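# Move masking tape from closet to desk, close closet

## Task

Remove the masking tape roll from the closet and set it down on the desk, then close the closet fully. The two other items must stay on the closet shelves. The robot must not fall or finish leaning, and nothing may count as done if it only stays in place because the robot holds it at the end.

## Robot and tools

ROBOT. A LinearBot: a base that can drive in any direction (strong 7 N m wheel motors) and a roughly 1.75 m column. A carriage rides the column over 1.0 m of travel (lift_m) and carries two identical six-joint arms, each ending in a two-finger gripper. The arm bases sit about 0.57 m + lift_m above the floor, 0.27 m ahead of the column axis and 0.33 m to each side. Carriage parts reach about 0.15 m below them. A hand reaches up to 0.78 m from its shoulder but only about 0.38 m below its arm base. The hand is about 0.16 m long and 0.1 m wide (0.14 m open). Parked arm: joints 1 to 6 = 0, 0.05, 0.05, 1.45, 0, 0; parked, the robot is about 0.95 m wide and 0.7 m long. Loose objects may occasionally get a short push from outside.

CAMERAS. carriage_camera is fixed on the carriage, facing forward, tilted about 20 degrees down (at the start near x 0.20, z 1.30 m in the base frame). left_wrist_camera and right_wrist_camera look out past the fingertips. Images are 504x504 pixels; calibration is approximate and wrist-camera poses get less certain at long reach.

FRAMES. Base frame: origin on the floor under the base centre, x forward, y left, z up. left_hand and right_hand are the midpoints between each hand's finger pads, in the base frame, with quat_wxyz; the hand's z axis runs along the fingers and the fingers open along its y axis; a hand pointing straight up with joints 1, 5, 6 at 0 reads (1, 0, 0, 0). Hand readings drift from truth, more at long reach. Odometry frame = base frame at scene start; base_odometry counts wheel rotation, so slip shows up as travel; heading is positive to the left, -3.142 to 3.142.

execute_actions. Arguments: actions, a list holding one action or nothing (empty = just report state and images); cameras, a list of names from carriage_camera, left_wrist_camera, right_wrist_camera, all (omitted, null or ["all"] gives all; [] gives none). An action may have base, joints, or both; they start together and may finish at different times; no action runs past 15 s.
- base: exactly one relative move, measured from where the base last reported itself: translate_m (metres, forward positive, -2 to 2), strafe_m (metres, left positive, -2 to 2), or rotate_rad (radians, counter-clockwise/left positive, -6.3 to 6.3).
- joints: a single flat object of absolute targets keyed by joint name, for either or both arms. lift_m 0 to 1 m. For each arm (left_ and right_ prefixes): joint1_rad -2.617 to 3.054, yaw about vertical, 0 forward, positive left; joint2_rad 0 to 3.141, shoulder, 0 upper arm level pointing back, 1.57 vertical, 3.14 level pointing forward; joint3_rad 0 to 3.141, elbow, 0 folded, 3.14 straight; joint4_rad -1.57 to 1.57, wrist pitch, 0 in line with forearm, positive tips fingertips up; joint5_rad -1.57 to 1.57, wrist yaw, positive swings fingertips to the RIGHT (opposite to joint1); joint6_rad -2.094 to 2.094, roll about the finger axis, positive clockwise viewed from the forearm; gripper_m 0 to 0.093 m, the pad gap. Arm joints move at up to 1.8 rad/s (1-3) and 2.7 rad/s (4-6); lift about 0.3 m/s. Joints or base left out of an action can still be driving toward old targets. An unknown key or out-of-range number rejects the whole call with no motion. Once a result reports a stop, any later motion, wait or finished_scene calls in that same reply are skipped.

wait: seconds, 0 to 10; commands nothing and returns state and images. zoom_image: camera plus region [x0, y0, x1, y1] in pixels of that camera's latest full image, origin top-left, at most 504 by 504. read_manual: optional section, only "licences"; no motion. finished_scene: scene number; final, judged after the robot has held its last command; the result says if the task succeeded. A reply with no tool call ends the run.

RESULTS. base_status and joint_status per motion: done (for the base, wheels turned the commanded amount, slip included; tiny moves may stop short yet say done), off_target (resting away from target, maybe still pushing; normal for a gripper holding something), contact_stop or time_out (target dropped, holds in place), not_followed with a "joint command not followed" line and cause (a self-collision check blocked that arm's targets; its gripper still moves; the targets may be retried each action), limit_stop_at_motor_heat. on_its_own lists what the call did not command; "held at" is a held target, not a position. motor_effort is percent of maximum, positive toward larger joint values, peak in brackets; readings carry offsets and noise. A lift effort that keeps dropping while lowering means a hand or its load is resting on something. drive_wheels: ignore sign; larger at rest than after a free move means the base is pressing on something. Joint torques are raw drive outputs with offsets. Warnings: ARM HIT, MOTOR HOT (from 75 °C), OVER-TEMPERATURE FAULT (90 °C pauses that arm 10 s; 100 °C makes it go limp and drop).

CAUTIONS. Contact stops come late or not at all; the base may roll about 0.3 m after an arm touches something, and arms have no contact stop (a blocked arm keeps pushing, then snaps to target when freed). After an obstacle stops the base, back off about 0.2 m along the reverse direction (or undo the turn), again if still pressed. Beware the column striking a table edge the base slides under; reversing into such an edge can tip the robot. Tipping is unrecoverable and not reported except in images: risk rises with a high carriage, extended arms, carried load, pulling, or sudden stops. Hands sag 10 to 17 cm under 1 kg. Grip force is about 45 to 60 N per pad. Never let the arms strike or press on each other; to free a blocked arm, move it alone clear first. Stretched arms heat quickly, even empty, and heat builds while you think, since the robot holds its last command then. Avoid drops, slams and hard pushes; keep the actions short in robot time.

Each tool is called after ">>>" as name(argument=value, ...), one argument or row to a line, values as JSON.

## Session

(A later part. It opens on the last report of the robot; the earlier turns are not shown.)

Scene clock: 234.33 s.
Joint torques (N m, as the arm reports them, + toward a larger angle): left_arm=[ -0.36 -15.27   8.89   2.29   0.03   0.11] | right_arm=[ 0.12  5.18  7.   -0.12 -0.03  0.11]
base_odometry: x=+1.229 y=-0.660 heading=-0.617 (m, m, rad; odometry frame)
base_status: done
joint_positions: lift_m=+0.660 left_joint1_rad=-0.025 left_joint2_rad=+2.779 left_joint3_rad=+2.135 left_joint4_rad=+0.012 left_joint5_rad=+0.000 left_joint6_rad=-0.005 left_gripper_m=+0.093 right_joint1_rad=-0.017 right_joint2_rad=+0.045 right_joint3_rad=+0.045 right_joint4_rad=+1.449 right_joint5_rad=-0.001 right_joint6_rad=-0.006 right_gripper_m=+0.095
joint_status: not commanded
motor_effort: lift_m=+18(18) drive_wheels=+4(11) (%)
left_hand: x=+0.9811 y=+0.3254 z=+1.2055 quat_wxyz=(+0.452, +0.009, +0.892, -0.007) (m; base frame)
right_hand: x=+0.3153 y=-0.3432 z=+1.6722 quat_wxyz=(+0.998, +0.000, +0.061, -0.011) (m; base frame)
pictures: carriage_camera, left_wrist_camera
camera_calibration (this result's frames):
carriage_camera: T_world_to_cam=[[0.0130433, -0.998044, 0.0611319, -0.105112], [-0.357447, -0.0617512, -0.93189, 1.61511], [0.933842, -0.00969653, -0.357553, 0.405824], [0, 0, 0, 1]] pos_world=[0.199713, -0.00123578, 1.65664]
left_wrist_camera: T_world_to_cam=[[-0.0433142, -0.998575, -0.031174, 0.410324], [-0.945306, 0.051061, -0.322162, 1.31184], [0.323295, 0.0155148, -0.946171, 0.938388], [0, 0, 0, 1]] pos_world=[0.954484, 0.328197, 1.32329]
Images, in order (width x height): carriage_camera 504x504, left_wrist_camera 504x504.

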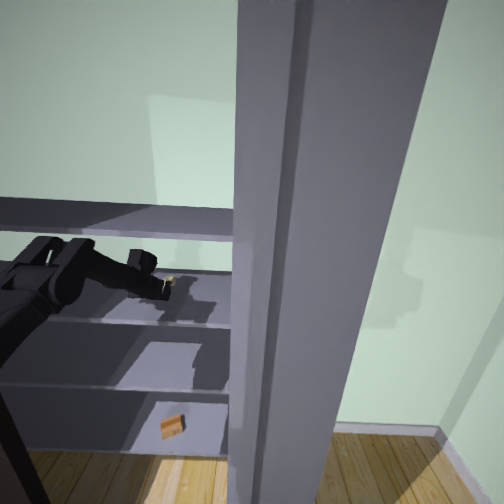

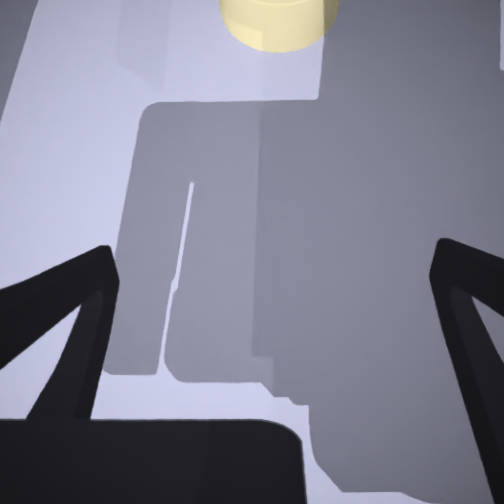

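>>> execute_actions(
  actions=[
    {"base":{"translate_m":0.07}},
  ],
  cameras=["carriage_camera","left_wrist_camera"],
)

Scene clock: 239.57 s.
Joint torques (N m, as the arm reports them, + toward a larger angle): left_arm=[ -0.3  -15.1    9.02   2.25   0.03   0.09] | right_arm=[ 0.28  5.01  6.94 -0.17 -0.06  0.11]
base_odometry: x=+1.286 y=-0.701 heading=-0.617 (m, m, rad; odometry frame)
base_status: done
joint_positions: lift_m=+0.660 left_joint1_rad=-0.026 left_joint2_rad=+2.779 left_joint3_rad=+2.135 left_joint4_rad=+0.012 left_joint5_rad=+0.000 left_joint6_rad=-0.005 left_gripper_m=+0.093 right_joint1_rad=-0.017 right_joint2_rad=+0.045 right_joint3_rad=+0.045 right_joint4_rad=+1.450 right_joint5_rad=-0.001 right_joint6_rad=-0.006 right_gripper_m=+0.095
joint_status: not commanded
motor_effort: lift_m=+18(18) drive_wheels=-4(10) (%)
left_hand: x=+0.9811 y=+0.3243 z=+1.2055 quat_wxyz=(+0.452, +0.010, +0.892, -0.007) (m; base frame)
right_hand: x=+0.3149 y=-0.3432 z=+1.6722 quat_wxyz=(+0.998, +0.000, +0.060, -0.011) (m; base frame)
pictures: carriage_camera, left_wrist_camera
camera_calibration (this result's frames):
carriage_camera: T_world_to_cam=[[0.0130433, -0.998044, 0.0611319, -0.105112], [-0.357447, -0.0617512, -0.93189, 1.61511], [0.933842, -0.00969653, -0.357553, 0.405824], [0, 0, 0, 1]] pos_world=[0.199713, -0.00123578, 1.65664]
left_wrist_camera: T_world_to_cam=[[-0.0448378, -0.998508, -0.031174, 0.410734], [-0.945227, 0.0525034, -0.322162, 1.31132], [0.323318, 0.0150215, -0.946171, 0.938551], [0, 0, 0, 1]] pos_world=[0.954461, 0.327174, 1.32329]
Images, in order (width x height): carriage_camera 504x504, left_wrist_camera 504x504.

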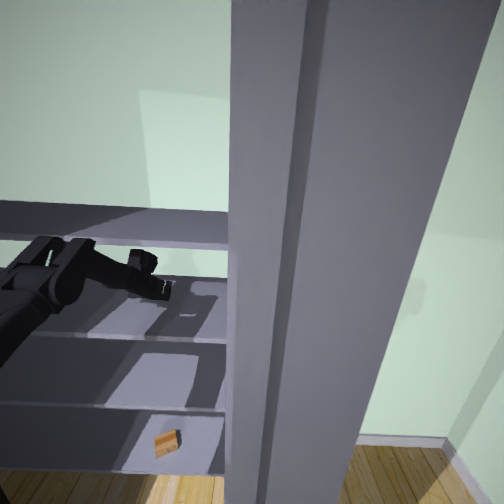

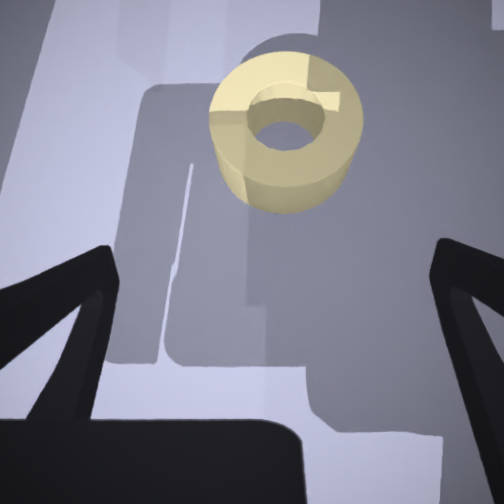

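>>> execute_actions(
  actions=[
    {"base":{"translate_m":0.058},"joints":{"left_joint1_rad":-0.04}},
  ],
  cameras=["left_wrist_camera"],
)

Scene clock: 247.80 s.
Joint torques (N m, as the arm reports them, + toward a larger angle): left_arm=[ -0.2  -15.29   8.97   2.26   0.03   0.06] | right_arm=[ 0.1   4.82  6.87 -0.18 -0.01  0.09]
base_odometry: x=+1.333 y=-0.735 heading=-0.618 (m, m, rad; odometry frame)
base_status: done
joint_positions: lift_m=+0.660 left_joint1_rad=-0.035 left_joint2_rad=+2.779 left_joint3_rad=+2.135 left_joint4_rad=+0.013 left_joint5_rad=+0.000 left_joint6_rad=-0.005 left_gripper_m=+0.093 right_joint1_rad=-0.017 right_joint2_rad=+0.045 right_joint3_rad=+0.045 right_joint4_rad=+1.451 right_joint5_rad=-0.001 right_joint6_rad=-0.006 right_gripper_m=+0.095
joint_status: all done
motor_effort: lift_m=+18(18) drive_wheels=+4(11) (%)
left_hand: x=+0.9811 y=+0.3182 z=+1.2057 quat_wxyz=(+0.453, +0.014, +0.891, -0.009) (m; base frame)
right_hand: x=+0.3148 y=-0.3432 z=+1.6722 quat_wxyz=(+0.998, +0.000, +0.060, -0.011) (m; base frame)
pictures: left_wrist_camera
camera_calibration (this result's frames):
left_wrist_camera: T_world_to_cam=[[-0.0535612, -0.998077, -0.031195, 0.413075], [-0.944361, 0.0607816, -0.323245, 1.30951], [0.324519, 0.012146, -0.945801, 0.938156], [0, 0, 0, 1]] pos_world=[0.954329, 0.321292, 1.32349]
Images, in order (width x height): left_wrist_camera 504x504.

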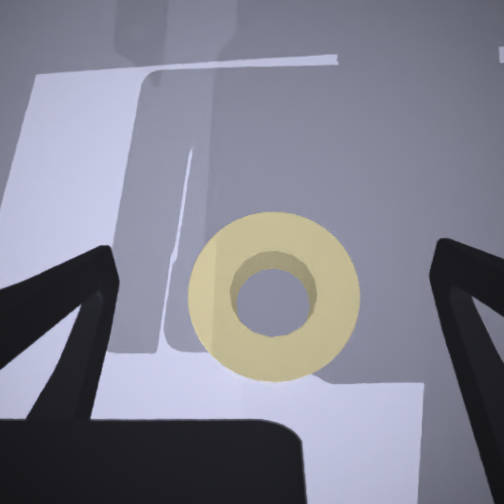

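>>> execute_actions(
  actions=[
    {"joints":{"lift_m":0.648}},
  ],
  cameras=[],
)

>>> execute_actions(
  actions=[
    {"joints":{"left_gripper_m":0.03}},
  ],
  cameras=["left_wrist_camera"],
)

Scene clock: 252.70 s.
Joint torques (N m, as the arm reports them, + toward a larger angle): left_arm=[ -0.45 -15.15   8.57   2.24   0.08   0.06] | right_arm=[ 0.17  4.99  7.   -0.14  0.01  0.11]
base_odometry: x=+1.333 y=-0.735 heading=-0.618 (m, m, rad; odometry frame)
base_status: not commanded
joint_positions: lift_m=+0.648 left_joint1_rad=-0.035 left_joint2_rad=+2.779 left_joint3_rad=+2.140 left_joint4_rad=+0.013 left_joint5_rad=+0.000 left_joint6_rad=-0.005 left_gripper_m=+0.093 right_joint1_rad=-0.017 right_joint2_rad=+0.045 right_joint3_rad=+0.045 right_joint4_rad=+1.450 right_joint5_rad=-0.001 right_joint6_rad=-0.006 right_gripper_m=+0.095
joint_status: all done
motor_effort: lift_m=+19(18) drive_wheels=-3(4) (%)
left_hand: x=+0.9823 y=+0.3182 z=+1.1956 quat_wxyz=(+0.455, +0.014, +0.890, -0.009) (m; base frame)
right_hand: x=+0.3149 y=-0.3432 z=+1.6602 quat_wxyz=(+0.998, +0.000, +0.060, -0.011) (m; base frame)
pictures: none
No camera images: the call's "cameras" was empty. Leave "cameras" out to get every camera's image.

Scene clock: 253.33 s.
Joint torques (N m, as the arm reports them, + toward a larger angle): left_arm=[ -0.43 -15.25   8.73   2.27   0.03   0.07] | right_arm=[ 0.21  5.1   7.   -0.14 -0.02  0.12]
base_odometry: x=+1.333 y=-0.735 heading=-0.618 (m, m, rad; odometry frame)
base_status: not commanded
joint_positions: lift_m=+0.648 left_joint1_rad=-0.035 left_joint2_rad=+2.779 left_joint3_rad=+2.140 left_joint4_rad=+0.013 left_joint5_rad=+0.000 left_joint6_rad=-0.005 left_gripper_m=+0.048 right_joint1_rad=-0.017 right_joint2_rad=+0.045 right_joint3_rad=+0.045 right_joint4_rad=+1.450 right_joint5_rad=-0.001 right_joint6_rad=-0.006 right_gripper_m=+0.095
joint_status: left_gripper_m off_target (ended at +0.048, target +0.030)
motor_effort: lift_m=+19(19) drive_wheels=+4(4) (%)
left_hand: x=+0.9823 y=+0.3182 z=+1.1957 quat_wxyz=(+0.455, +0.014, +0.890, -0.009) (m; base frame)
right_hand: x=+0.3149 y=-0.3432 z=+1.6602 quat_wxyz=(+0.998, +0.000, +0.060, -0.011) (m; base frame)
pictures: left_wrist_camera
camera_calibration (this result's frames):
left_wrist_camera: T_world_to_cam=[[-0.0534063, -0.998083, -0.0312857, 0.412744], [-0.942748, 0.0607247, -0.327932, 1.31149], [0.329203, 0.0119809, -0.944183, 0.921802], [0, 0, 0, 1]] pos_world=[0.954986, 0.321269, 1.31334]
Images, in order (width x height): left_wrist_camera 504x504.

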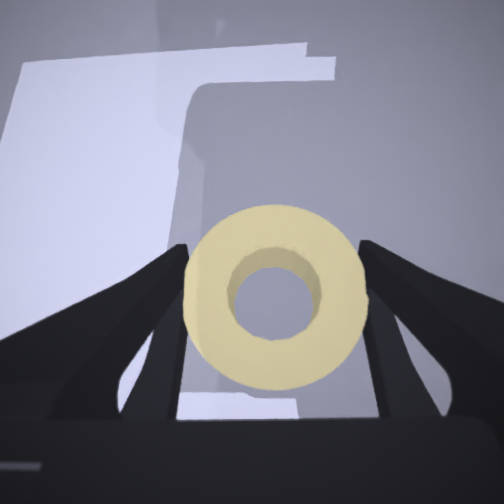

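>>> execute_actions(
  actions=[
    {"base":{"translate_m":-0.36},"joints":{"lift_m":0.68}},
  ],
  cameras=["carriage_camera","left_wrist_camera"],
)

Scene clock: 265.10 s.
Joint torques (N m, as the arm reports them, + toward a larger angle): left_arm=[ -0.06 -15.05   8.6    2.26   0.04   0.06] | right_arm=[ 0.23  4.92  6.84 -0.17  0.01  0.09]
base_odometry: x=+1.040 y=-0.526 heading=-0.619 (m, m, rad; odometry frame)
base_status: done
joint_positions: lift_m=+0.680 left_joint1_rad=-0.038 left_joint2_rad=+2.775 left_joint3_rad=+2.140 left_joint4_rad=+0.016 left_joint5_rad=+0.000 left_joint6_rad=-0.005 left_gripper_m=+0.048 right_joint1_rad=-0.017 right_joint2_rad=+0.045 right_joint3_rad=+0.045 right_joint4_rad=+1.453 right_joint5_rad=+0.000 right_joint6_rad=-0.006 right_gripper_m=+0.095
joint_status: all done
motor_effort: lift_m=+18(22) drive_wheels=+2(13) (%)
left_hand: x=+0.9832 y=+0.3163 z=+1.2309 quat_wxyz=(+0.458, +0.015, +0.889, -0.010) (m; base frame)
right_hand: x=+0.3144 y=-0.3433 z=+1.6923 quat_wxyz=(+0.998, +0.000, +0.059, -0.011) (m; base frame)
pictures: carriage_camera, left_wrist_camera
camera_calibration (this result's frames):
carriage_camera: T_world_to_cam=[[0.0130433, -0.998044, 0.0611319, -0.106335], [-0.357447, -0.0617512, -0.93189, 1.63376], [0.933842, -0.00969653, -0.357553, 0.41298], [0, 0, 0, 1]] pos_world=[0.199713, -0.00123578, 1.67665]
left_wrist_camera: T_world_to_cam=[[-0.0558682, -0.997944, -0.031403, 0.414516], [-0.940437, 0.0631606, -0.334049, 1.32846], [0.335345, 0.0108699, -0.942033, 0.946433], [0, 0, 0, 1]] pos_world=[0.955106, 0.31947, 1.34836]
Images, in order (width x height): carriage_camera 504x504, left_wrist_camera 504x504.

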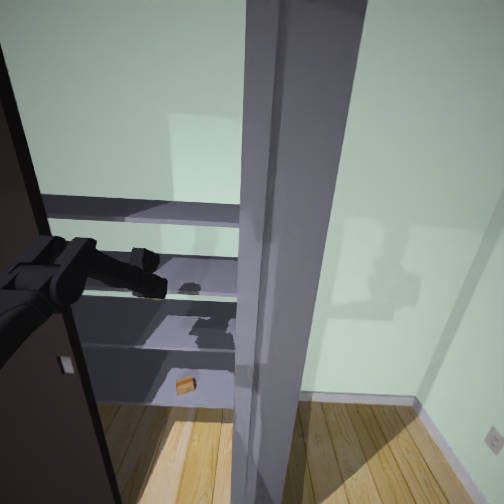

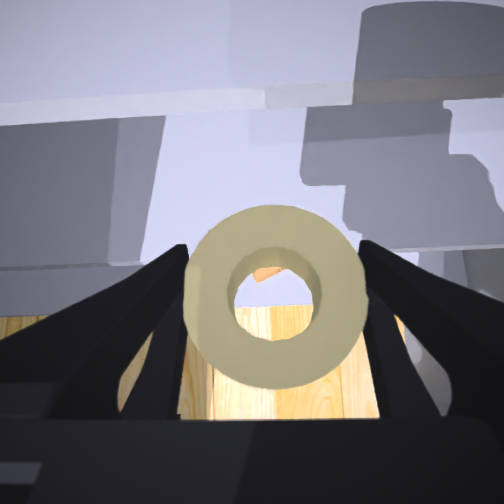

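>>> execute_actions(
  actions=[
    {"joints":{"lift_m":0.2,"left_joint1_rad":0,"left_joint2_rad":0.8,"left_joint3_rad":0.4,"left_joint4_rad":-0.2,"right_joint1_rad":0,"right_joint2_rad":0.9,"right_joint3_rad":0.4,"right_joint4_rad":0.5,"right_joint5_rad":0,"right_joint6_rad":0,"right_gripper_m":0}},
  ],
  cameras=[],
)

>>> execute_actions(
  actions=[
    {"base":{"strafe_m":0.9}},
  ],
)

Scene clock: 277.93 s.
Joint torques (N m, as the arm reports them, + toward a larger angle): left_arm=[-0.37 -1.85  6.75  2.4   0.06  0.07] | right_arm=[ 0.81 -1.26  9.53  2.58  0.02  0.07]
base_odometry: x=+1.040 y=-0.526 heading=-0.619 (m, m, rad; odometry frame)
base_status: not commanded
joint_positions: lift_m=+0.200 left_joint1_rad=+0.003 left_joint2_rad=+0.809 left_joint3_rad=+0.416 left_joint4_rad=-0.210 left_joint5_rad=+0.000 left_joint6_rad=-0.005 left_gripper_m=+0.048 right_joint1_rad=-0.007 right_joint2_rad=+0.893 right_joint3_rad=+0.395 right_joint4_rad=+0.483 right_joint5_rad=+0.000 right_joint6_rad=-0.006 right_gripper_m=+0.001
joint_status: all done
motor_effort: lift_m=+19(19) drive_wheels=+2(2) (%)
left_hand: x=+0.5737 y=+0.3438 z=+0.9094 quat_wxyz=(+0.465, -0.004, +0.885, -0.001) (m; base frame)
right_hand: x=+0.6283 y=-0.3452 z=+1.0339 quat_wxyz=(+0.702, +0.000, +0.712, -0.004) (m; base frame)
pictures: none
No camera images: the call's "cameras" was empty. Leave "cameras" out to get every camera's image.

Scene clock: 282.10 s.
Joint torques (N m, as the arm reports them, + toward a larger angle): left_arm=[-0.31 -1.79  6.53  2.35  0.06  0.06] | right_arm=[ 0.67 -1.15  9.44  2.61 -0.05  0.11]
base_odometry: x=+1.561 y=+0.207 heading=-0.618 (m, m, rad; odometry frame)
base_status: done
joint_positions: lift_m=+0.200 left_joint1_rad=+0.003 left_joint2_rad=+0.809 left_joint3_rad=+0.416 left_joint4_rad=-0.210 left_joint5_rad=+0.000 left_joint6_rad=-0.005 left_gripper_m=+0.048 right_joint1_rad=-0.007 right_joint2_rad=+0.893 right_joint3_rad=+0.395 right_joint4_rad=+0.485 right_joint5_rad=+0.000 right_joint6_rad=-0.006 right_gripper_m=+0.001
joint_status: not commanded
motor_effort: lift_m=+19(19) drive_wheels=-1(6) (%)
left_hand: x=+0.5737 y=+0.3438 z=+0.9094 quat_wxyz=(+0.465, -0.004, +0.885, -0.001) (m; base frame)
right_hand: x=+0.6283 y=-0.3452 z=+1.0343 quat_wxyz=(+0.703, +0.000, +0.712, -0.004) (m; base frame)
pictures: carriage_camera, left_wrist_camera, right_wrist_camera
camera_calibration (this result's frames):
carriage_camera: T_world_to_cam=[[0.0130433, -0.998044, 0.0611319, -0.0769869], [-0.357447, -0.0617512, -0.93189, 1.18638], [0.933842, -0.00969653, -0.357553, 0.241326], [0, 0, 0, 1]] pos_world=[0.199713, -0.00123578, 1.19657]
left_wrist_camera: T_world_to_cam=[[-0.0141882, -0.999397, -0.0317007, 0.385815], [-0.936501, 0.0243913, -0.349815, 0.859677], [0.350377, 0.0247245, -0.936282, 0.761964], [0, 0, 0, 1]] pos_world=[0.543588, 0.345775, 1.02637]
right_wrist_camera: T_world_to_cam=[[0.00245742, -0.99894, -0.045963, -0.292747], [-0.607173, 0.0350303, -0.793797, 1.22069], [0.794566, 0.0298582, -0.606444, 0.265913], [0, 0, 0, 1]] pos_world=[0.530605, -0.343138, 1.11679]
Images, in order (width x height): carriage_camera 504x504, left_wrist_camera 504x504, right_wrist_camera 504x504.

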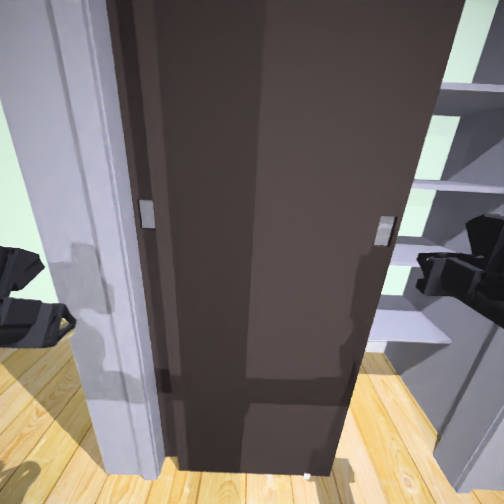

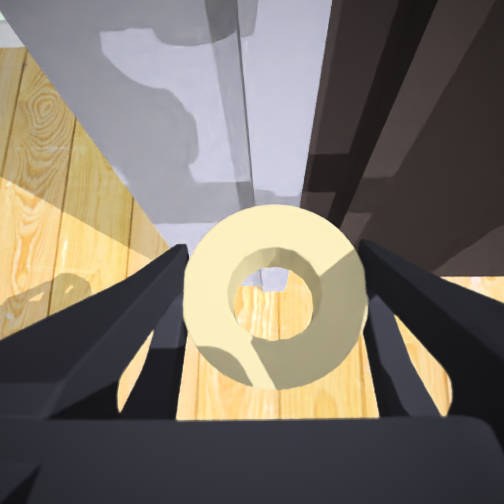

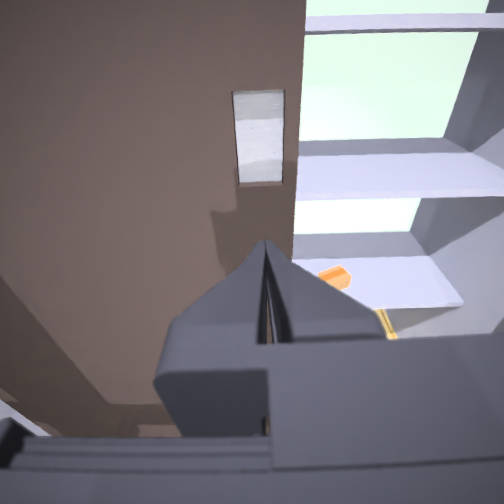

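>>> execute_actions(
  actions=[
    {"joints":{"lift_m":0.175,"right_joint2_rad":1.3,"right_joint3_rad":0.8,"right_joint4_rad":0.5}},
  ],
  cameras=["right_wrist_camera"],
)

Scene clock: 292.53 s.
Joint torques (N m, as the arm reports them, + toward a larger angle): left_arm=[-0.29 -1.8   6.66  2.38  0.05  0.06] | right_arm=[ 0.77 -5.19 10.65  2.6  -0.04  0.07]
base_odometry: x=+1.561 y=+0.207 heading=-0.618 (m, m, rad; odometry frame)
base_status: not commanded
joint_positions: lift_m=+0.175 left_joint1_rad=+0.003 left_joint2_rad=+0.809 left_joint3_rad=+0.416 left_joint4_rad=-0.209 left_joint5_rad=+0.000 left_joint6_rad=-0.005 left_gripper_m=+0.048 right_joint1_rad=-0.007 right_joint2_rad=+1.291 right_joint3_rad=+0.783 right_joint4_rad=+0.490 right_joint5_rad=+0.000 right_joint6_rad=-0.006 right_gripper_m=+0.001
joint_status: all done
motor_effort: lift_m=+19(18) drive_wheels=-1(1) (%)
left_hand: x=+0.5739 y=+0.3438 z=+0.8846 quat_wxyz=(+0.466, -0.004, +0.885, -0.001) (m; base frame)
right_hand: x=+0.7204 y=-0.3459 z=+1.0534 quat_wxyz=(+0.700, +0.000, +0.714, -0.004) (m; base frame)
pictures: right_wrist_camera
camera_calibration (this result's frames):
right_wrist_camera: T_world_to_cam=[[0.00219426, -0.998938, -0.0460166, -0.292499], [-0.611705, 0.0350623, -0.790308, 1.29134], [0.791083, 0.0298828, -0.610979, 0.211656], [0, 0, 0, 1]] pos_world=[0.623122, -0.343791, 1.13641]
Images, in order (width x height): right_wrist_camera 504x504.

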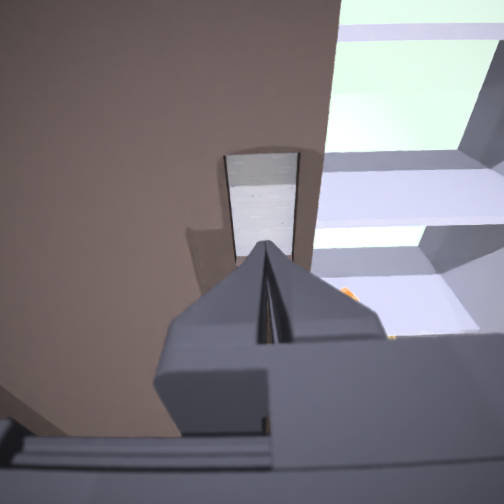

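>>> zoom_image(
  camera="right_wrist_camera",
  region=[200, 130, 340, 280],
)

Region (200, 130, 340, 280) of right_wrist_camera's 504x504 image, scaled by 3.360, with more detail than that image has; it fills the left 470 columns of this view, and the rest is white.

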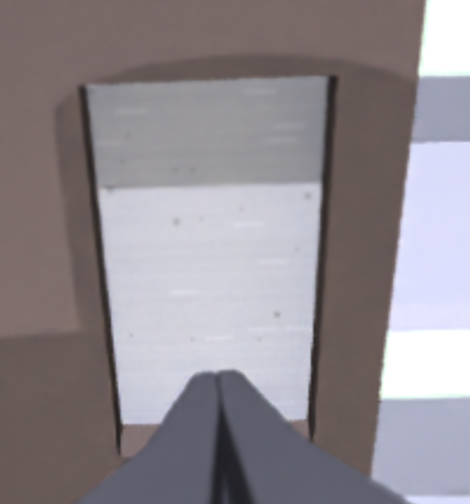

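>>> execute_actions(
  actions=[
    {"base":{"translate_m":0.035}},
  ],
  cameras=["right_wrist_camera","carriage_camera"],
)

>>> zoom_image(
  camera="right_wrist_camera",
  region=[190, 150, 350, 300],
)

Scene clock: 300.83 s.
Joint torques (N m, as the arm reports them, + toward a larger angle): left_arm=[-0.31 -1.75  6.65  2.38  0.06  0.05] | right_arm=[ 0.59 -5.3  10.37  2.53 -0.05  0.1 ]
base_odometry: x=+1.590 y=+0.187 heading=-0.617 (m, m, rad; odometry frame)
base_status: done
joint_positions: lift_m=+0.175 left_joint1_rad=+0.003 left_joint2_rad=+0.809 left_joint3_rad=+0.416 left_joint4_rad=-0.209 left_joint5_rad=+0.000 left_joint6_rad=-0.005 left_gripper_m=+0.048 right_joint1_rad=-0.007 right_joint2_rad=+1.291 right_joint3_rad=+0.783 right_joint4_rad=+0.491 right_joint5_rad=+0.000 right_joint6_rad=-0.006 right_gripper_m=+0.001
joint_status: not commanded
motor_effort: lift_m=+18(19) drive_wheels=+5(8) (%)
left_hand: x=+0.5739 y=+0.3438 z=+0.8846 quat_wxyz=(+0.466, -0.004, +0.885, -0.001) (m; base frame)
right_hand: x=+0.7204 y=-0.3459 z=+1.0536 quat_wxyz=(+0.701, +0.000, +0.713, -0.004) (m; base frame)
pictures: carriage_camera, right_wrist_camera
camera_calibration (this result's frames):
carriage_camera: T_world_to_cam=[[0.0130433, -0.998044, 0.0611319, -0.0754606], [-0.357447, -0.0617512, -0.93189, 1.16312], [0.933842, -0.00969653, -0.357553, 0.232399], [0, 0, 0, 1]] pos_world=[0.199713, -0.00123578, 1.1716]
right_wrist_camera: T_world_to_cam=[[0.00222937, -0.998939, -0.0460095, -0.292522], [-0.611102, 0.035058, -0.790775, 1.29156], [0.791549, 0.0298795, -0.610375, 0.210808], [0, 0, 0, 1]] pos_world=[0.623063, -0.34379, 1.13655]
Images, in order (width x height): carriage_camera 504x504, right_wrist_camera 504x504.

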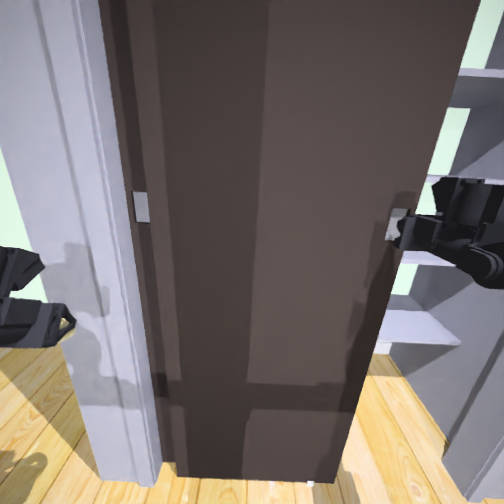

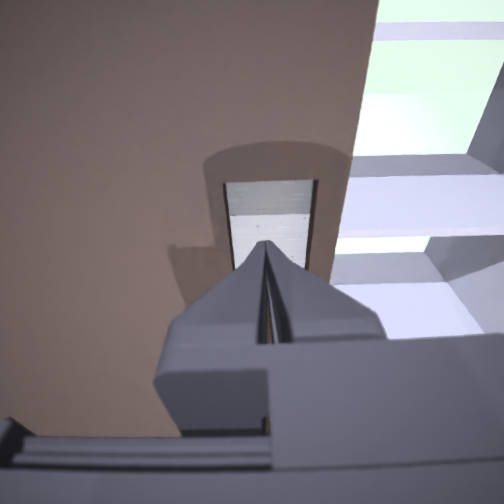

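Region (190, 150, 350, 300) of right_wrist_camera's 504x504 image, scaled by 3.150, with more detail than that image has; it fills the top 472 rows of this view, and the rest is white.

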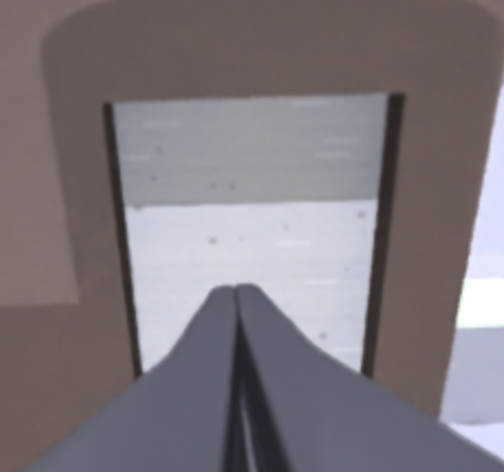

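>>> execute_actions(
  actions=[
    {"base":{"translate_m":0.005},"joints":{"right_joint5_rad":0.09}},
  ],
  cameras=["right_wrist_camera"],
)

>>> execute_actions(
  actions=[
    {"base":{"strafe_m":-0.46},"joints":{"right_joint5_rad":0.12}},
  ],
  cameras=["right_wrist_camera","carriage_camera"],
)

Scene clock: 313.27 s.
Joint torques (N m, as the arm reports them, + toward a larger angle): left_arm=[-0.15 -1.79  6.64  2.4   0.01  0.09] | right_arm=[ 0.57 -5.09 10.3   2.57  0.01  0.08]
base_odometry: x=+1.594 y=+0.185 heading=-0.617 (m, m, rad; odometry frame)
base_status: done
joint_positions: lift_m=+0.175 left_joint1_rad=+0.003 left_joint2_rad=+0.809 left_joint3_rad=+0.416 left_joint4_rad=-0.209 left_joint5_rad=+0.000 left_joint6_rad=-0.005 left_gripper_m=+0.048 right_joint1_rad=-0.006 right_joint2_rad=+1.291 right_joint3_rad=+0.783 right_joint4_rad=+0.492 right_joint5_rad=+0.085 right_joint6_rad=-0.006 right_gripper_m=+0.001
joint_status: all done
motor_effort: lift_m=+18(18) drive_wheels=+5(12) (%)
left_hand: x=+0.5739 y=+0.3438 z=+0.8846 quat_wxyz=(+0.466, -0.004, +0.885, -0.001) (m; base frame)
right_hand: x=+0.7197 y=-0.3603 z=+1.0539 quat_wxyz=(+0.700, +0.030, +0.712, -0.035) (m; base frame)
pictures: right_wrist_camera
camera_calibration (this result's frames):
right_wrist_camera: T_world_to_cam=[[-0.0825938, -0.995586, -0.0445648, -0.246161], [-0.605069, 0.0856284, -0.791555, 1.30656], [0.791877, -0.0384127, -0.609471, 0.18619], [0, 0, 0, 1]] pos_world=[0.622789, -0.349801, 1.13672]
Images, in order (width x height): right_wrist_camera 504x504.

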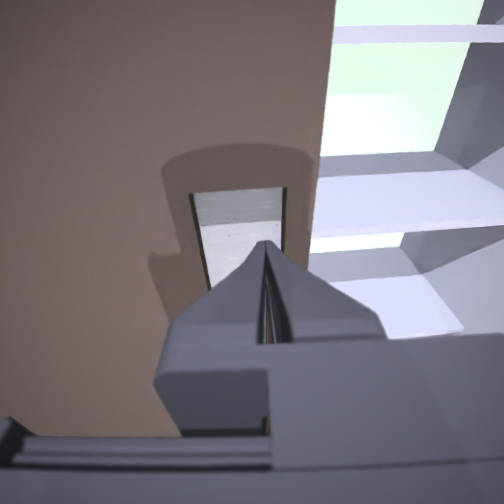

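Scene clock: 316.37 s.
Joint torques (N m, as the arm reports them, + toward a larger angle): left_arm=[-0.25 -1.7   6.6   2.36  0.06  0.11] | right_arm=[ 0.68 -5.1  10.42  2.49  0.02  0.1 ]
base_odometry: x=+1.328 y=-0.191 heading=-0.616 (m, m, rad; odometry frame)
base_status: done
joint_positions: lift_m=+0.175 left_joint1_rad=+0.003 left_joint2_rad=+0.809 left_joint3_rad=+0.416 left_joint4_rad=-0.209 left_joint5_rad=+0.000 left_joint6_rad=-0.005 left_gripper_m=+0.048 right_joint1_rad=-0.006 right_joint2_rad=+1.291 right_joint3_rad=+0.783 right_joint4_rad=+0.492 right_joint5_rad=+0.116 right_joint6_rad=-0.006 right_gripper_m=+0.001
joint_status: all done
motor_effort: lift_m=+18(18) drive_wheels=+3(8) (%)
left_hand: x=+0.5739 y=+0.3438 z=+0.8846 quat_wxyz=(+0.466, -0.004, +0.885, -0.001) (m; base frame)
right_hand: x=+0.7191 y=-0.3652 z=+1.0539 quat_wxyz=(+0.700, +0.041, +0.712, -0.045) (m; base frame)
pictures: carriage_camera, right_wrist_camera
camera_calibration (this result's frames):
carriage_camera: T_world_to_cam=[[0.0130433, -0.998044, 0.0611319, -0.0754608], [-0.357447, -0.0617512, -0.93189, 1.16312], [0.933842, -0.00969653, -0.357553, 0.2324], [0, 0, 0, 1]] pos_world=[0.199713, -0.00123578, 1.17161]
right_wrist_camera: T_world_to_cam=[[-0.112551, -0.992669, -0.0440503, -0.229067], [-0.602223, 0.10341, -0.791602, 1.31116], [0.790354, -0.0625679, -0.609447, 0.178691], [0, 0, 0, 1]] pos_world=[0.622598, -0.351793, 1.13673]
Images, in order (width x height): carriage_camera 504x504, right_wrist_camera 504x504.

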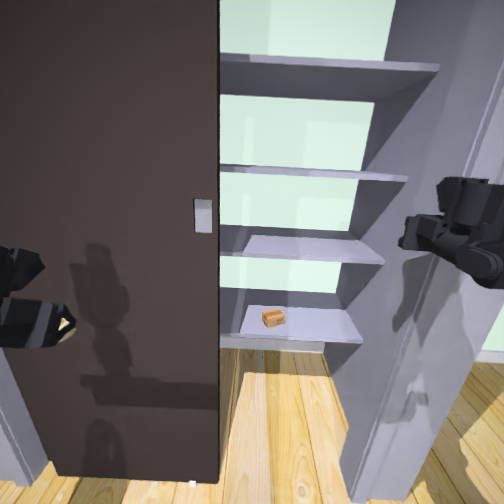

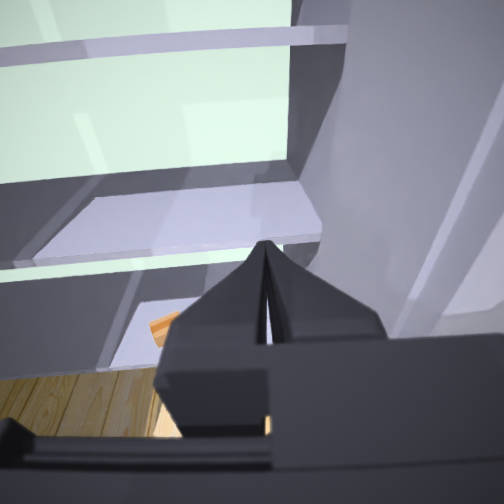

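>>> execute_actions(
  actions=[
    {"base":{"strafe_m":0.475},"joints":{"right_joint2_rad":1.25,"right_joint3_rad":0.75}},
  ],
  cameras=["right_wrist_camera"],
)

Scene clock: 329.07 s.
Joint torques (N m, as the arm reports them, + toward a larger angle): left_arm=[-0.2  -1.72  6.6   2.36  0.07  0.06] | right_arm=[ 0.59 -7.08  8.09  2.54 -0.08  0.12]
base_odometry: x=+1.603 y=+0.197 heading=-0.617 (m, m, rad; odometry frame)
base_status: done
joint_positions: lift_m=+0.175 left_joint1_rad=+0.003 left_joint2_rad=+0.809 left_joint3_rad=+0.416 left_joint4_rad=-0.209 left_joint5_rad=+0.000 left_joint6_rad=-0.005 left_gripper_m=+0.048 right_joint1_rad=-0.004 right_joint2_rad=+1.266 right_joint3_rad=+0.760 right_joint4_rad=+0.493 right_joint5_rad=+0.118 right_joint6_rad=-0.006 right_gripper_m=+0.001
joint_status: all done
motor_effort: lift_m=+18(18) drive_wheels=+2(15) (%)
left_hand: x=+0.5739 y=+0.3438 z=+0.8847 quat_wxyz=(+0.466, -0.004, +0.885, -0.001) (m; base frame)
right_hand: x=+0.7128 y=-0.3650 z=+1.0534 quat_wxyz=(+0.701, +0.041, +0.711, -0.046) (m; base frame)
pictures: right_wrist_camera
camera_calibration (this result's frames):
right_wrist_camera: T_world_to_cam=[[-0.113157, -0.992585, -0.0443924, -0.228773], [-0.599423, 0.103832, -0.793669, 1.30733], [0.792394, -0.0631993, -0.606727, 0.178851], [0, 0, 0, 1]] pos_world=[0.616038, -0.351516, 1.13595]
Images, in order (width x height): right_wrist_camera 504x504.

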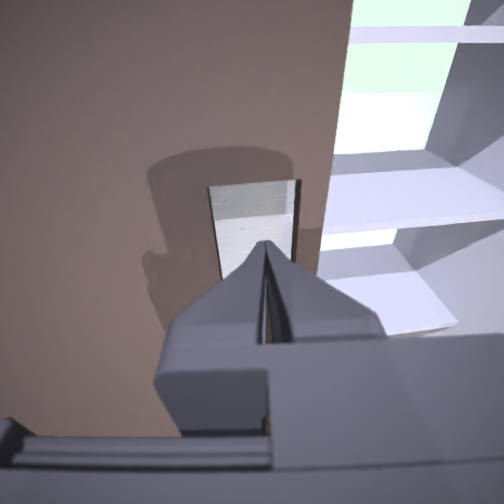

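>>> execute_actions(
  actions=[
    {"base":{"translate_m":0.02}},
  ],
  cameras=["right_wrist_camera","carriage_camera"],
)

>>> zoom_image(
  camera="right_wrist_camera",
  region=[180, 160, 340, 300],
)

>>> zoom_image(
  camera="carriage_camera",
  region=[360, 180, 460, 270],
)

Scene clock: 333.57 s.
Joint torques (N m, as the arm reports them, + toward a larger angle): left_arm=[-0.28 -1.67  6.68  2.39  0.05  0.07] | right_arm=[ 0.61 -6.38  8.08  2.57 -0.02  0.12]
base_odometry: x=+1.619 y=+0.185 heading=-0.616 (m, m, rad; odometry frame)
base_status: done
joint_positions: lift_m=+0.175 left_joint1_rad=+0.003 left_joint2_rad=+0.809 left_joint3_rad=+0.416 left_joint4_rad=-0.209 left_joint5_rad=+0.000 left_joint6_rad=-0.005 left_gripper_m=+0.048 right_joint1_rad=-0.004 right_joint2_rad=+1.258 right_joint3_rad=+0.758 right_joint4_rad=+0.488 right_joint5_rad=+0.118 right_joint6_rad=-0.006 right_gripper_m=+0.001
joint_status: not commanded
motor_effort: lift_m=+18(18) drive_wheels=+5(5) (%)
left_hand: x=+0.5740 y=+0.3438 z=+0.8848 quat_wxyz=(+0.466, -0.004, +0.885, -0.001) (m; base frame)
right_hand: x=+0.7112 y=-0.3650 z=+1.0546 quat_wxyz=(+0.701, +0.041, +0.710, -0.046) (m; base frame)
pictures: carriage_camera, right_wrist_camera
camera_calibration (this result's frames):
carriage_camera: T_world_to_cam=[[0.0130433, -0.998044, 0.0611319, -0.0754615], [-0.357447, -0.0617512, -0.93189, 1.16313], [0.933842, -0.00969653, -0.357553, 0.232404], [0, 0, 0, 1]] pos_world=[0.199713, -0.00123578, 1.17162]
right_wrist_camera: T_world_to_cam=[[-0.113106, -0.992585, -0.0445169, -0.228803], [-0.598514, 0.103828, -0.794355, 1.30734], [0.793087, -0.0632023, -0.60582, 0.179359], [0, 0, 0, 1]] pos_world=[0.614333, -0.351508, 1.13696]
Images, in order (width x height): carriage_camera 504x504, right_wrist_camera 504x504.

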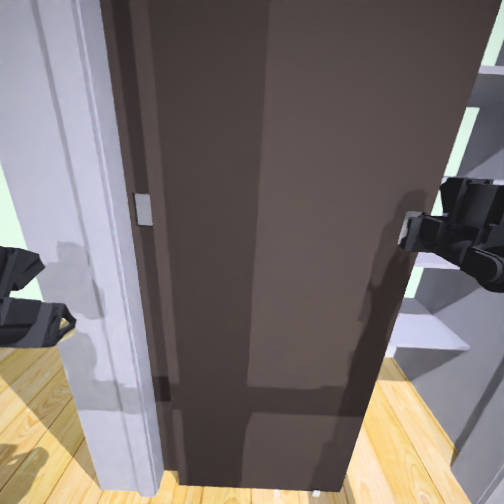

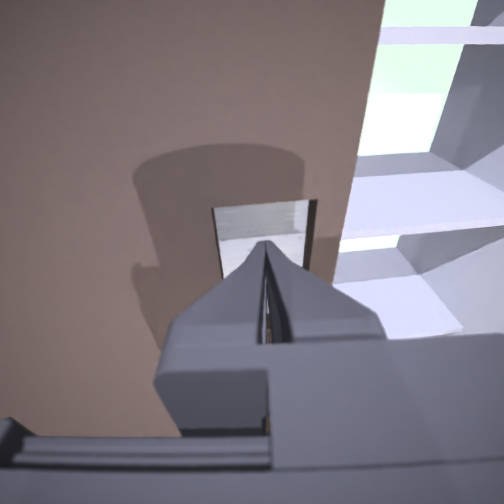

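Region (180, 160, 340, 300) of right_wrist_camera's 504x504 image, scaled by 3.150, with more detail than that image has; it fills the top 441 rows of this view, and the rest is white.

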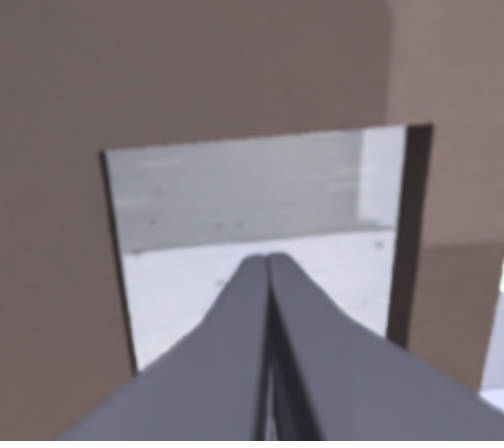

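Region (360, 180, 460, 270) of carriage_camera's 504x504 image, scaled by 5.040, with more detail than that image has; it fills the top 454 rows of this view, and the rest is white.

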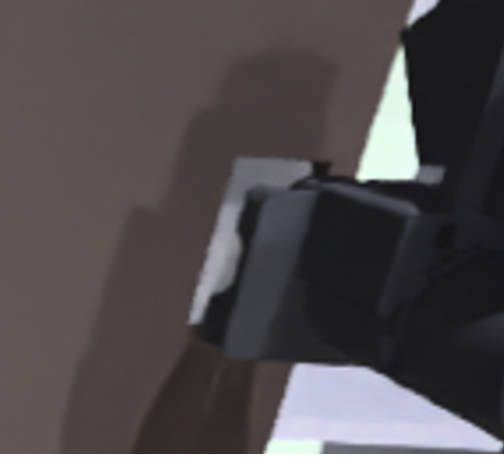

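>>> execute_actions(
  actions=[
    {"base":{"strafe_m":-0.03},"joints":{"right_joint2_rad":1.26}},
  ],
  cameras=["right_wrist_camera"],
)

Scene clock: 339.27 s.
Joint torques (N m, as the arm reports them, + toward a larger angle): left_arm=[-0.18 -1.89  6.7   2.37  0.06  0.06] | right_arm=[-0.5  -5.06  8.44  2.63  0.28  0.07]
base_odometry: x=+1.602 y=+0.161 heading=-0.615 (m, m, rad; odometry frame)
base_status: done
joint_positions: lift_m=+0.175 left_joint1_rad=+0.003 left_joint2_rad=+0.809 left_joint3_rad=+0.416 left_joint4_rad=-0.209 left_joint5_rad=+0.000 left_joint6_rad=-0.005 left_gripper_m=+0.048 right_joint1_rad=+0.010 right_joint2_rad=+1.254 right_joint3_rad=+0.756 right_joint4_rad=+0.486 right_joint5_rad=+0.087 right_joint6_rad=-0.003 right_gripper_m=+0.001
joint_status: all done
motor_effort: lift_m=+18(18) drive_wheels=+5(8) (%)
left_hand: x=+0.5740 y=+0.3438 z=+0.8848 quat_wxyz=(+0.466, -0.004, +0.885, -0.001) (m; base frame)
right_hand: x=+0.7111 y=-0.3532 z=+1.0550 quat_wxyz=(+0.703, +0.026, +0.711, -0.028) (m; base frame)
pictures: right_wrist_camera
camera_calibration (this result's frames):
right_wrist_camera: T_world_to_cam=[[-0.0667764, -0.996629, -0.0476555, -0.248179], [-0.601631, 0.0783213, -0.794925, 1.30024], [0.795978, -0.0244112, -0.604834, 0.191101], [0, 0, 0, 1]] pos_world=[0.61358, -0.344513, 1.13735]
Images, in order (width x height): right_wrist_camera 504x504.

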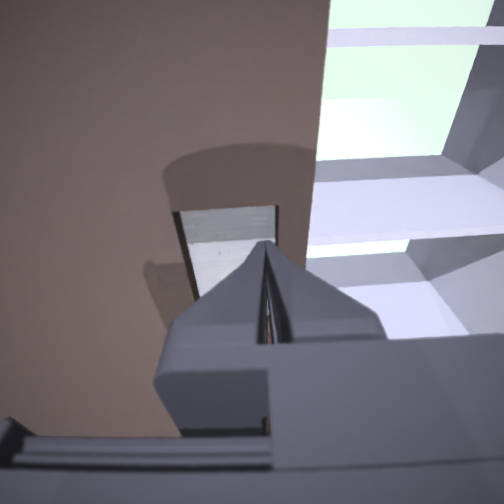

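>>> execute_actions(
  actions=[
    {"base":{"strafe_m":-0.47},"joints":{"right_joint5_rad":0.13}},
  ],
  cameras=["right_wrist_camera","carriage_camera"],
)

Scene clock: 344.23 s.
Joint torques (N m, as the arm reports them, + toward a larger angle): left_arm=[-0.28 -1.68  6.7   2.34  0.04  0.03] | right_arm=[-1.27  0.19 10.59  2.88  0.15  0.09]
base_odometry: x=+1.331 y=-0.223 heading=-0.615 (m, m, rad; odometry frame)
base_status: done
joint_positions: lift_m=+0.175 left_joint1_rad=+0.003 left_joint2_rad=+0.809 left_joint3_rad=+0.416 left_joint4_rad=-0.208 left_joint5_rad=+0.000 left_joint6_rad=-0.005 left_gripper_m=+0.048 right_joint1_rad=+0.019 right_joint2_rad=+1.207 right_joint3_rad=+0.731 right_joint4_rad=+0.456 right_joint5_rad=+0.110 right_joint6_rad=-0.002 right_gripper_m=+0.001
joint_status: all done
motor_effort: lift_m=+18(18) drive_wheels=+2(11) (%)
left_hand: x=+0.5740 y=+0.3438 z=+0.8848 quat_wxyz=(+0.466, -0.004, +0.885, -0.001) (m; base frame)
right_hand: x=+0.7006 y=-0.3539 z=+1.0541 quat_wxyz=(+0.699, +0.031, +0.713, -0.033) (m; base frame)
pictures: carriage_camera, right_wrist_camera
camera_calibration (this result's frames):
carriage_camera: T_world_to_cam=[[0.0130433, -0.998044, 0.0611319, -0.0754615], [-0.357447, -0.0617512, -0.93189, 1.16313], [0.933842, -0.00969653, -0.357553, 0.232404], [0, 0, 0, 1]] pos_world=[0.199713, -0.00123578, 1.17162]
right_wrist_camera: T_world_to_cam=[[-0.0824093, -0.99544, -0.0480342, -0.237814], [-0.607203, 0.0883707, -0.789617, 1.29509], [0.790262, -0.0359053, -0.611717, 0.206095], [0, 0, 0, 1]] pos_world=[0.603914, -0.343778, 1.13727]
Images, in order (width x height): carriage_camera 504x504, right_wrist_camera 504x504.

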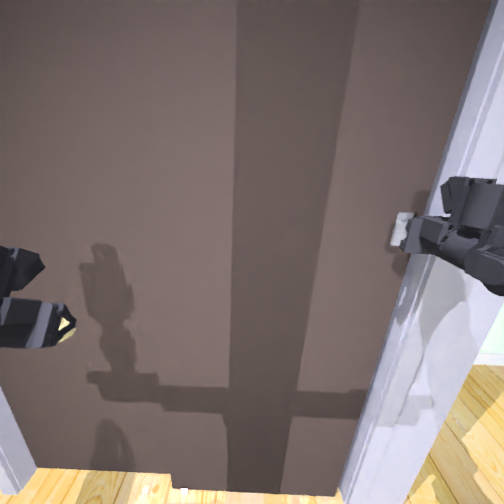

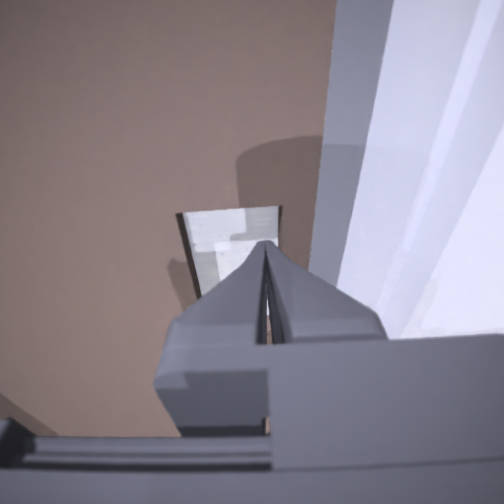

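>>> execute_actions(
  actions=[
    {"base":{"strafe_m":-0.022},"joints":{"right_joint2_rad":1.22,"right_joint3_rad":0.735,"right_joint5_rad":0.2}},
  ],
  cameras=["right_wrist_camera","carriage_camera"],
)

Scene clock: 349.60 s.
Joint torques (N m, as the arm reports them, + toward a larger angle): left_arm=[-0.28 -1.71  6.65  2.35  0.05  0.08] | right_arm=[-1.27 -2.94  9.81  2.91  0.41  0.06]
base_odometry: x=+1.319 y=-0.241 heading=-0.615 (m, m, rad; odometry frame)
base_status: done
joint_positions: lift_m=+0.175 left_joint1_rad=+0.003 left_joint2_rad=+0.809 left_joint3_rad=+0.416 left_joint4_rad=-0.208 left_joint5_rad=+0.000 left_joint6_rad=-0.005 left_gripper_m=+0.048 right_joint1_rad=+0.021 right_joint2_rad=+1.199 right_joint3_rad=+0.726 right_joint4_rad=+0.458 right_joint5_rad=+0.156 right_joint6_rad=-0.001 right_gripper_m=+0.001
joint_status: right_joint5_rad off_target (ended at +0.156, target +0.200); the others done
motor_effort: lift_m=+18(18) drive_wheels=+2(9) (%)
left_hand: x=+0.5740 y=+0.3438 z=+0.8848 quat_wxyz=(+0.466, -0.004, +0.885, -0.001) (m; base frame)
right_hand: x=+0.6979 y=-0.3610 z=+1.0554 quat_wxyz=(+0.700, +0.047, +0.711, -0.049) (m; base frame)
pictures: carriage_camera, right_wrist_camera
camera_calibration (this result's frames):
carriage_camera: T_world_to_cam=[[0.0130433, -0.998044, 0.0611319, -0.0754615], [-0.357447, -0.0617512, -0.93189, 1.16313], [0.933842, -0.00969653, -0.357553, 0.232404], [0, 0, 0, 1]] pos_world=[0.199713, -0.00123578, 1.17162]
right_wrist_camera: T_world_to_cam=[[-0.12611, -0.990803, -0.0490558, -0.21181], [-0.598352, 0.115415, -0.792877, 1.30217], [0.791246, -0.0706368, -0.607404, 0.190951], [0, 0, 0, 1]] pos_world=[0.601358, -0.346664, 1.13806]
Images, in order (width x height): carriage_camera 504x504, right_wrist_camera 504x504.

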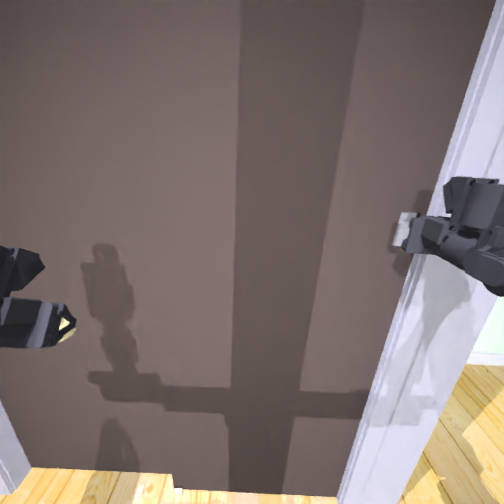

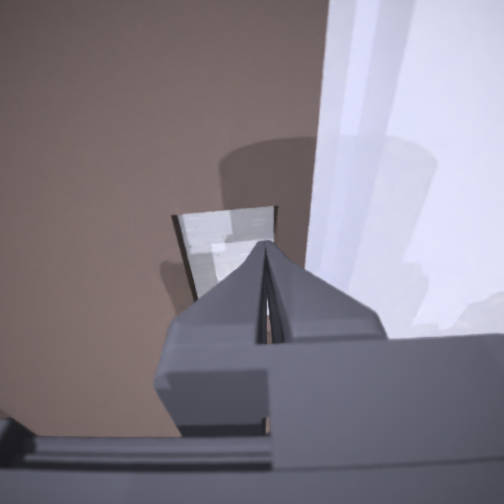

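>>> execute_actions(
  actions=[
    {"base":{"strafe_m":-0.018},"joints":{"right_joint2_rad":1.21,"right_joint5_rad":0.24}},
  ],
  cameras=["right_wrist_camera","carriage_camera"],
)

>>> zoom_image(
  camera="carriage_camera",
  region=[130, 420, 400, 504],
)

Scene clock: 354.73 s.
Joint torques (N m, as the arm reports them, + toward a larger angle): left_arm=[-0.32 -1.69  6.53  2.38  0.07  0.09] | right_arm=[-2.89 -3.46  9.67  3.    1.2   0.04]
base_odometry: x=+1.309 y=-0.256 heading=-0.615 (m, m, rad; odometry frame)
base_status: done
joint_positions: lift_m=+0.175 left_joint1_rad=+0.003 left_joint2_rad=+0.809 left_joint3_rad=+0.416 left_joint4_rad=-0.208 left_joint5_rad=+0.000 left_joint6_rad=-0.005 left_gripper_m=+0.048 right_joint1_rad=+0.043 right_joint2_rad=+1.195 right_joint3_rad=+0.726 right_joint4_rad=+0.452 right_joint5_rad=+0.112 right_joint6_rad=+0.001 right_gripper_m=+0.001
joint_status: right_joint5_rad off_target (ended at +0.112, target +0.240); the others done
motor_effort: lift_m=+18(18) drive_wheels=+2(11) (%)
left_hand: x=+0.5740 y=+0.3438 z=+0.8848 quat_wxyz=(+0.466, -0.004, +0.885, -0.001) (m; base frame)
right_hand: x=+0.6981 y=-0.3444 z=+1.0557 quat_wxyz=(+0.701, +0.024, +0.712, -0.025) (m; base frame)
pictures: carriage_camera, right_wrist_camera
camera_calibration (this result's frames):
carriage_camera: T_world_to_cam=[[0.0130433, -0.998044, 0.0611319, -0.0754615], [-0.357447, -0.0617512, -0.93189, 1.16313], [0.933842, -0.00969653, -0.357553, 0.232404], [0, 0, 0, 1]] pos_world=[0.199713, -0.00123578, 1.17162]
right_wrist_camera: T_world_to_cam=[[-0.0602105, -0.996898, -0.0506813, -0.241709], [-0.605866, 0.0768497, -0.791846, 1.29144], [0.793285, -0.0169713, -0.608614, 0.210445], [0, 0, 0, 1]] pos_world=[0.600946, -0.336634, 1.13845]
Images, in order (width x height): carriage_camera 504x504, right_wrist_camera 504x504.

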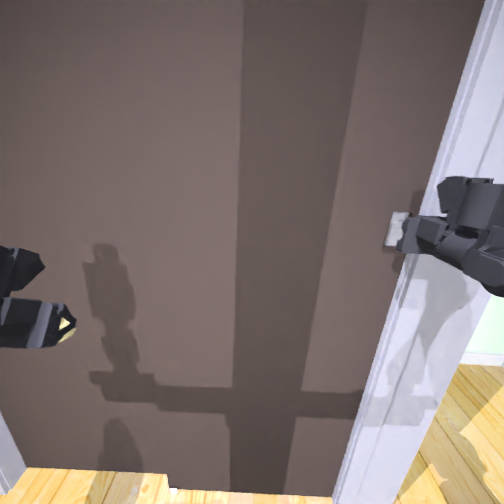

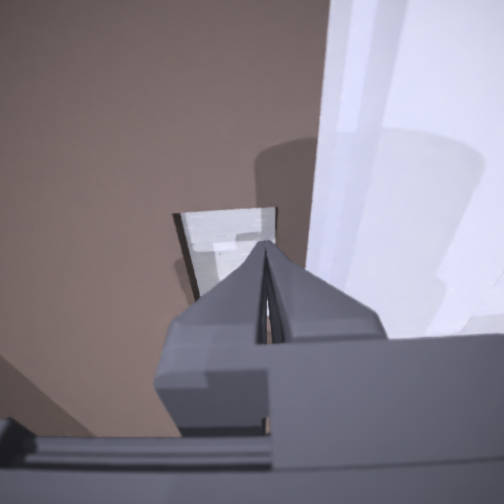

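Region (130, 420, 400, 504) of carriage_camera's 504x504 image, scaled by 1.867, with more detail than that image has; it fills the top 157 rows of this view, and the rest is white.

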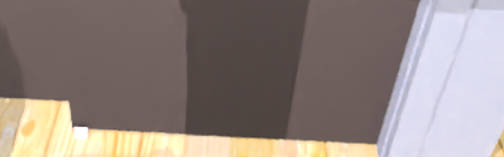

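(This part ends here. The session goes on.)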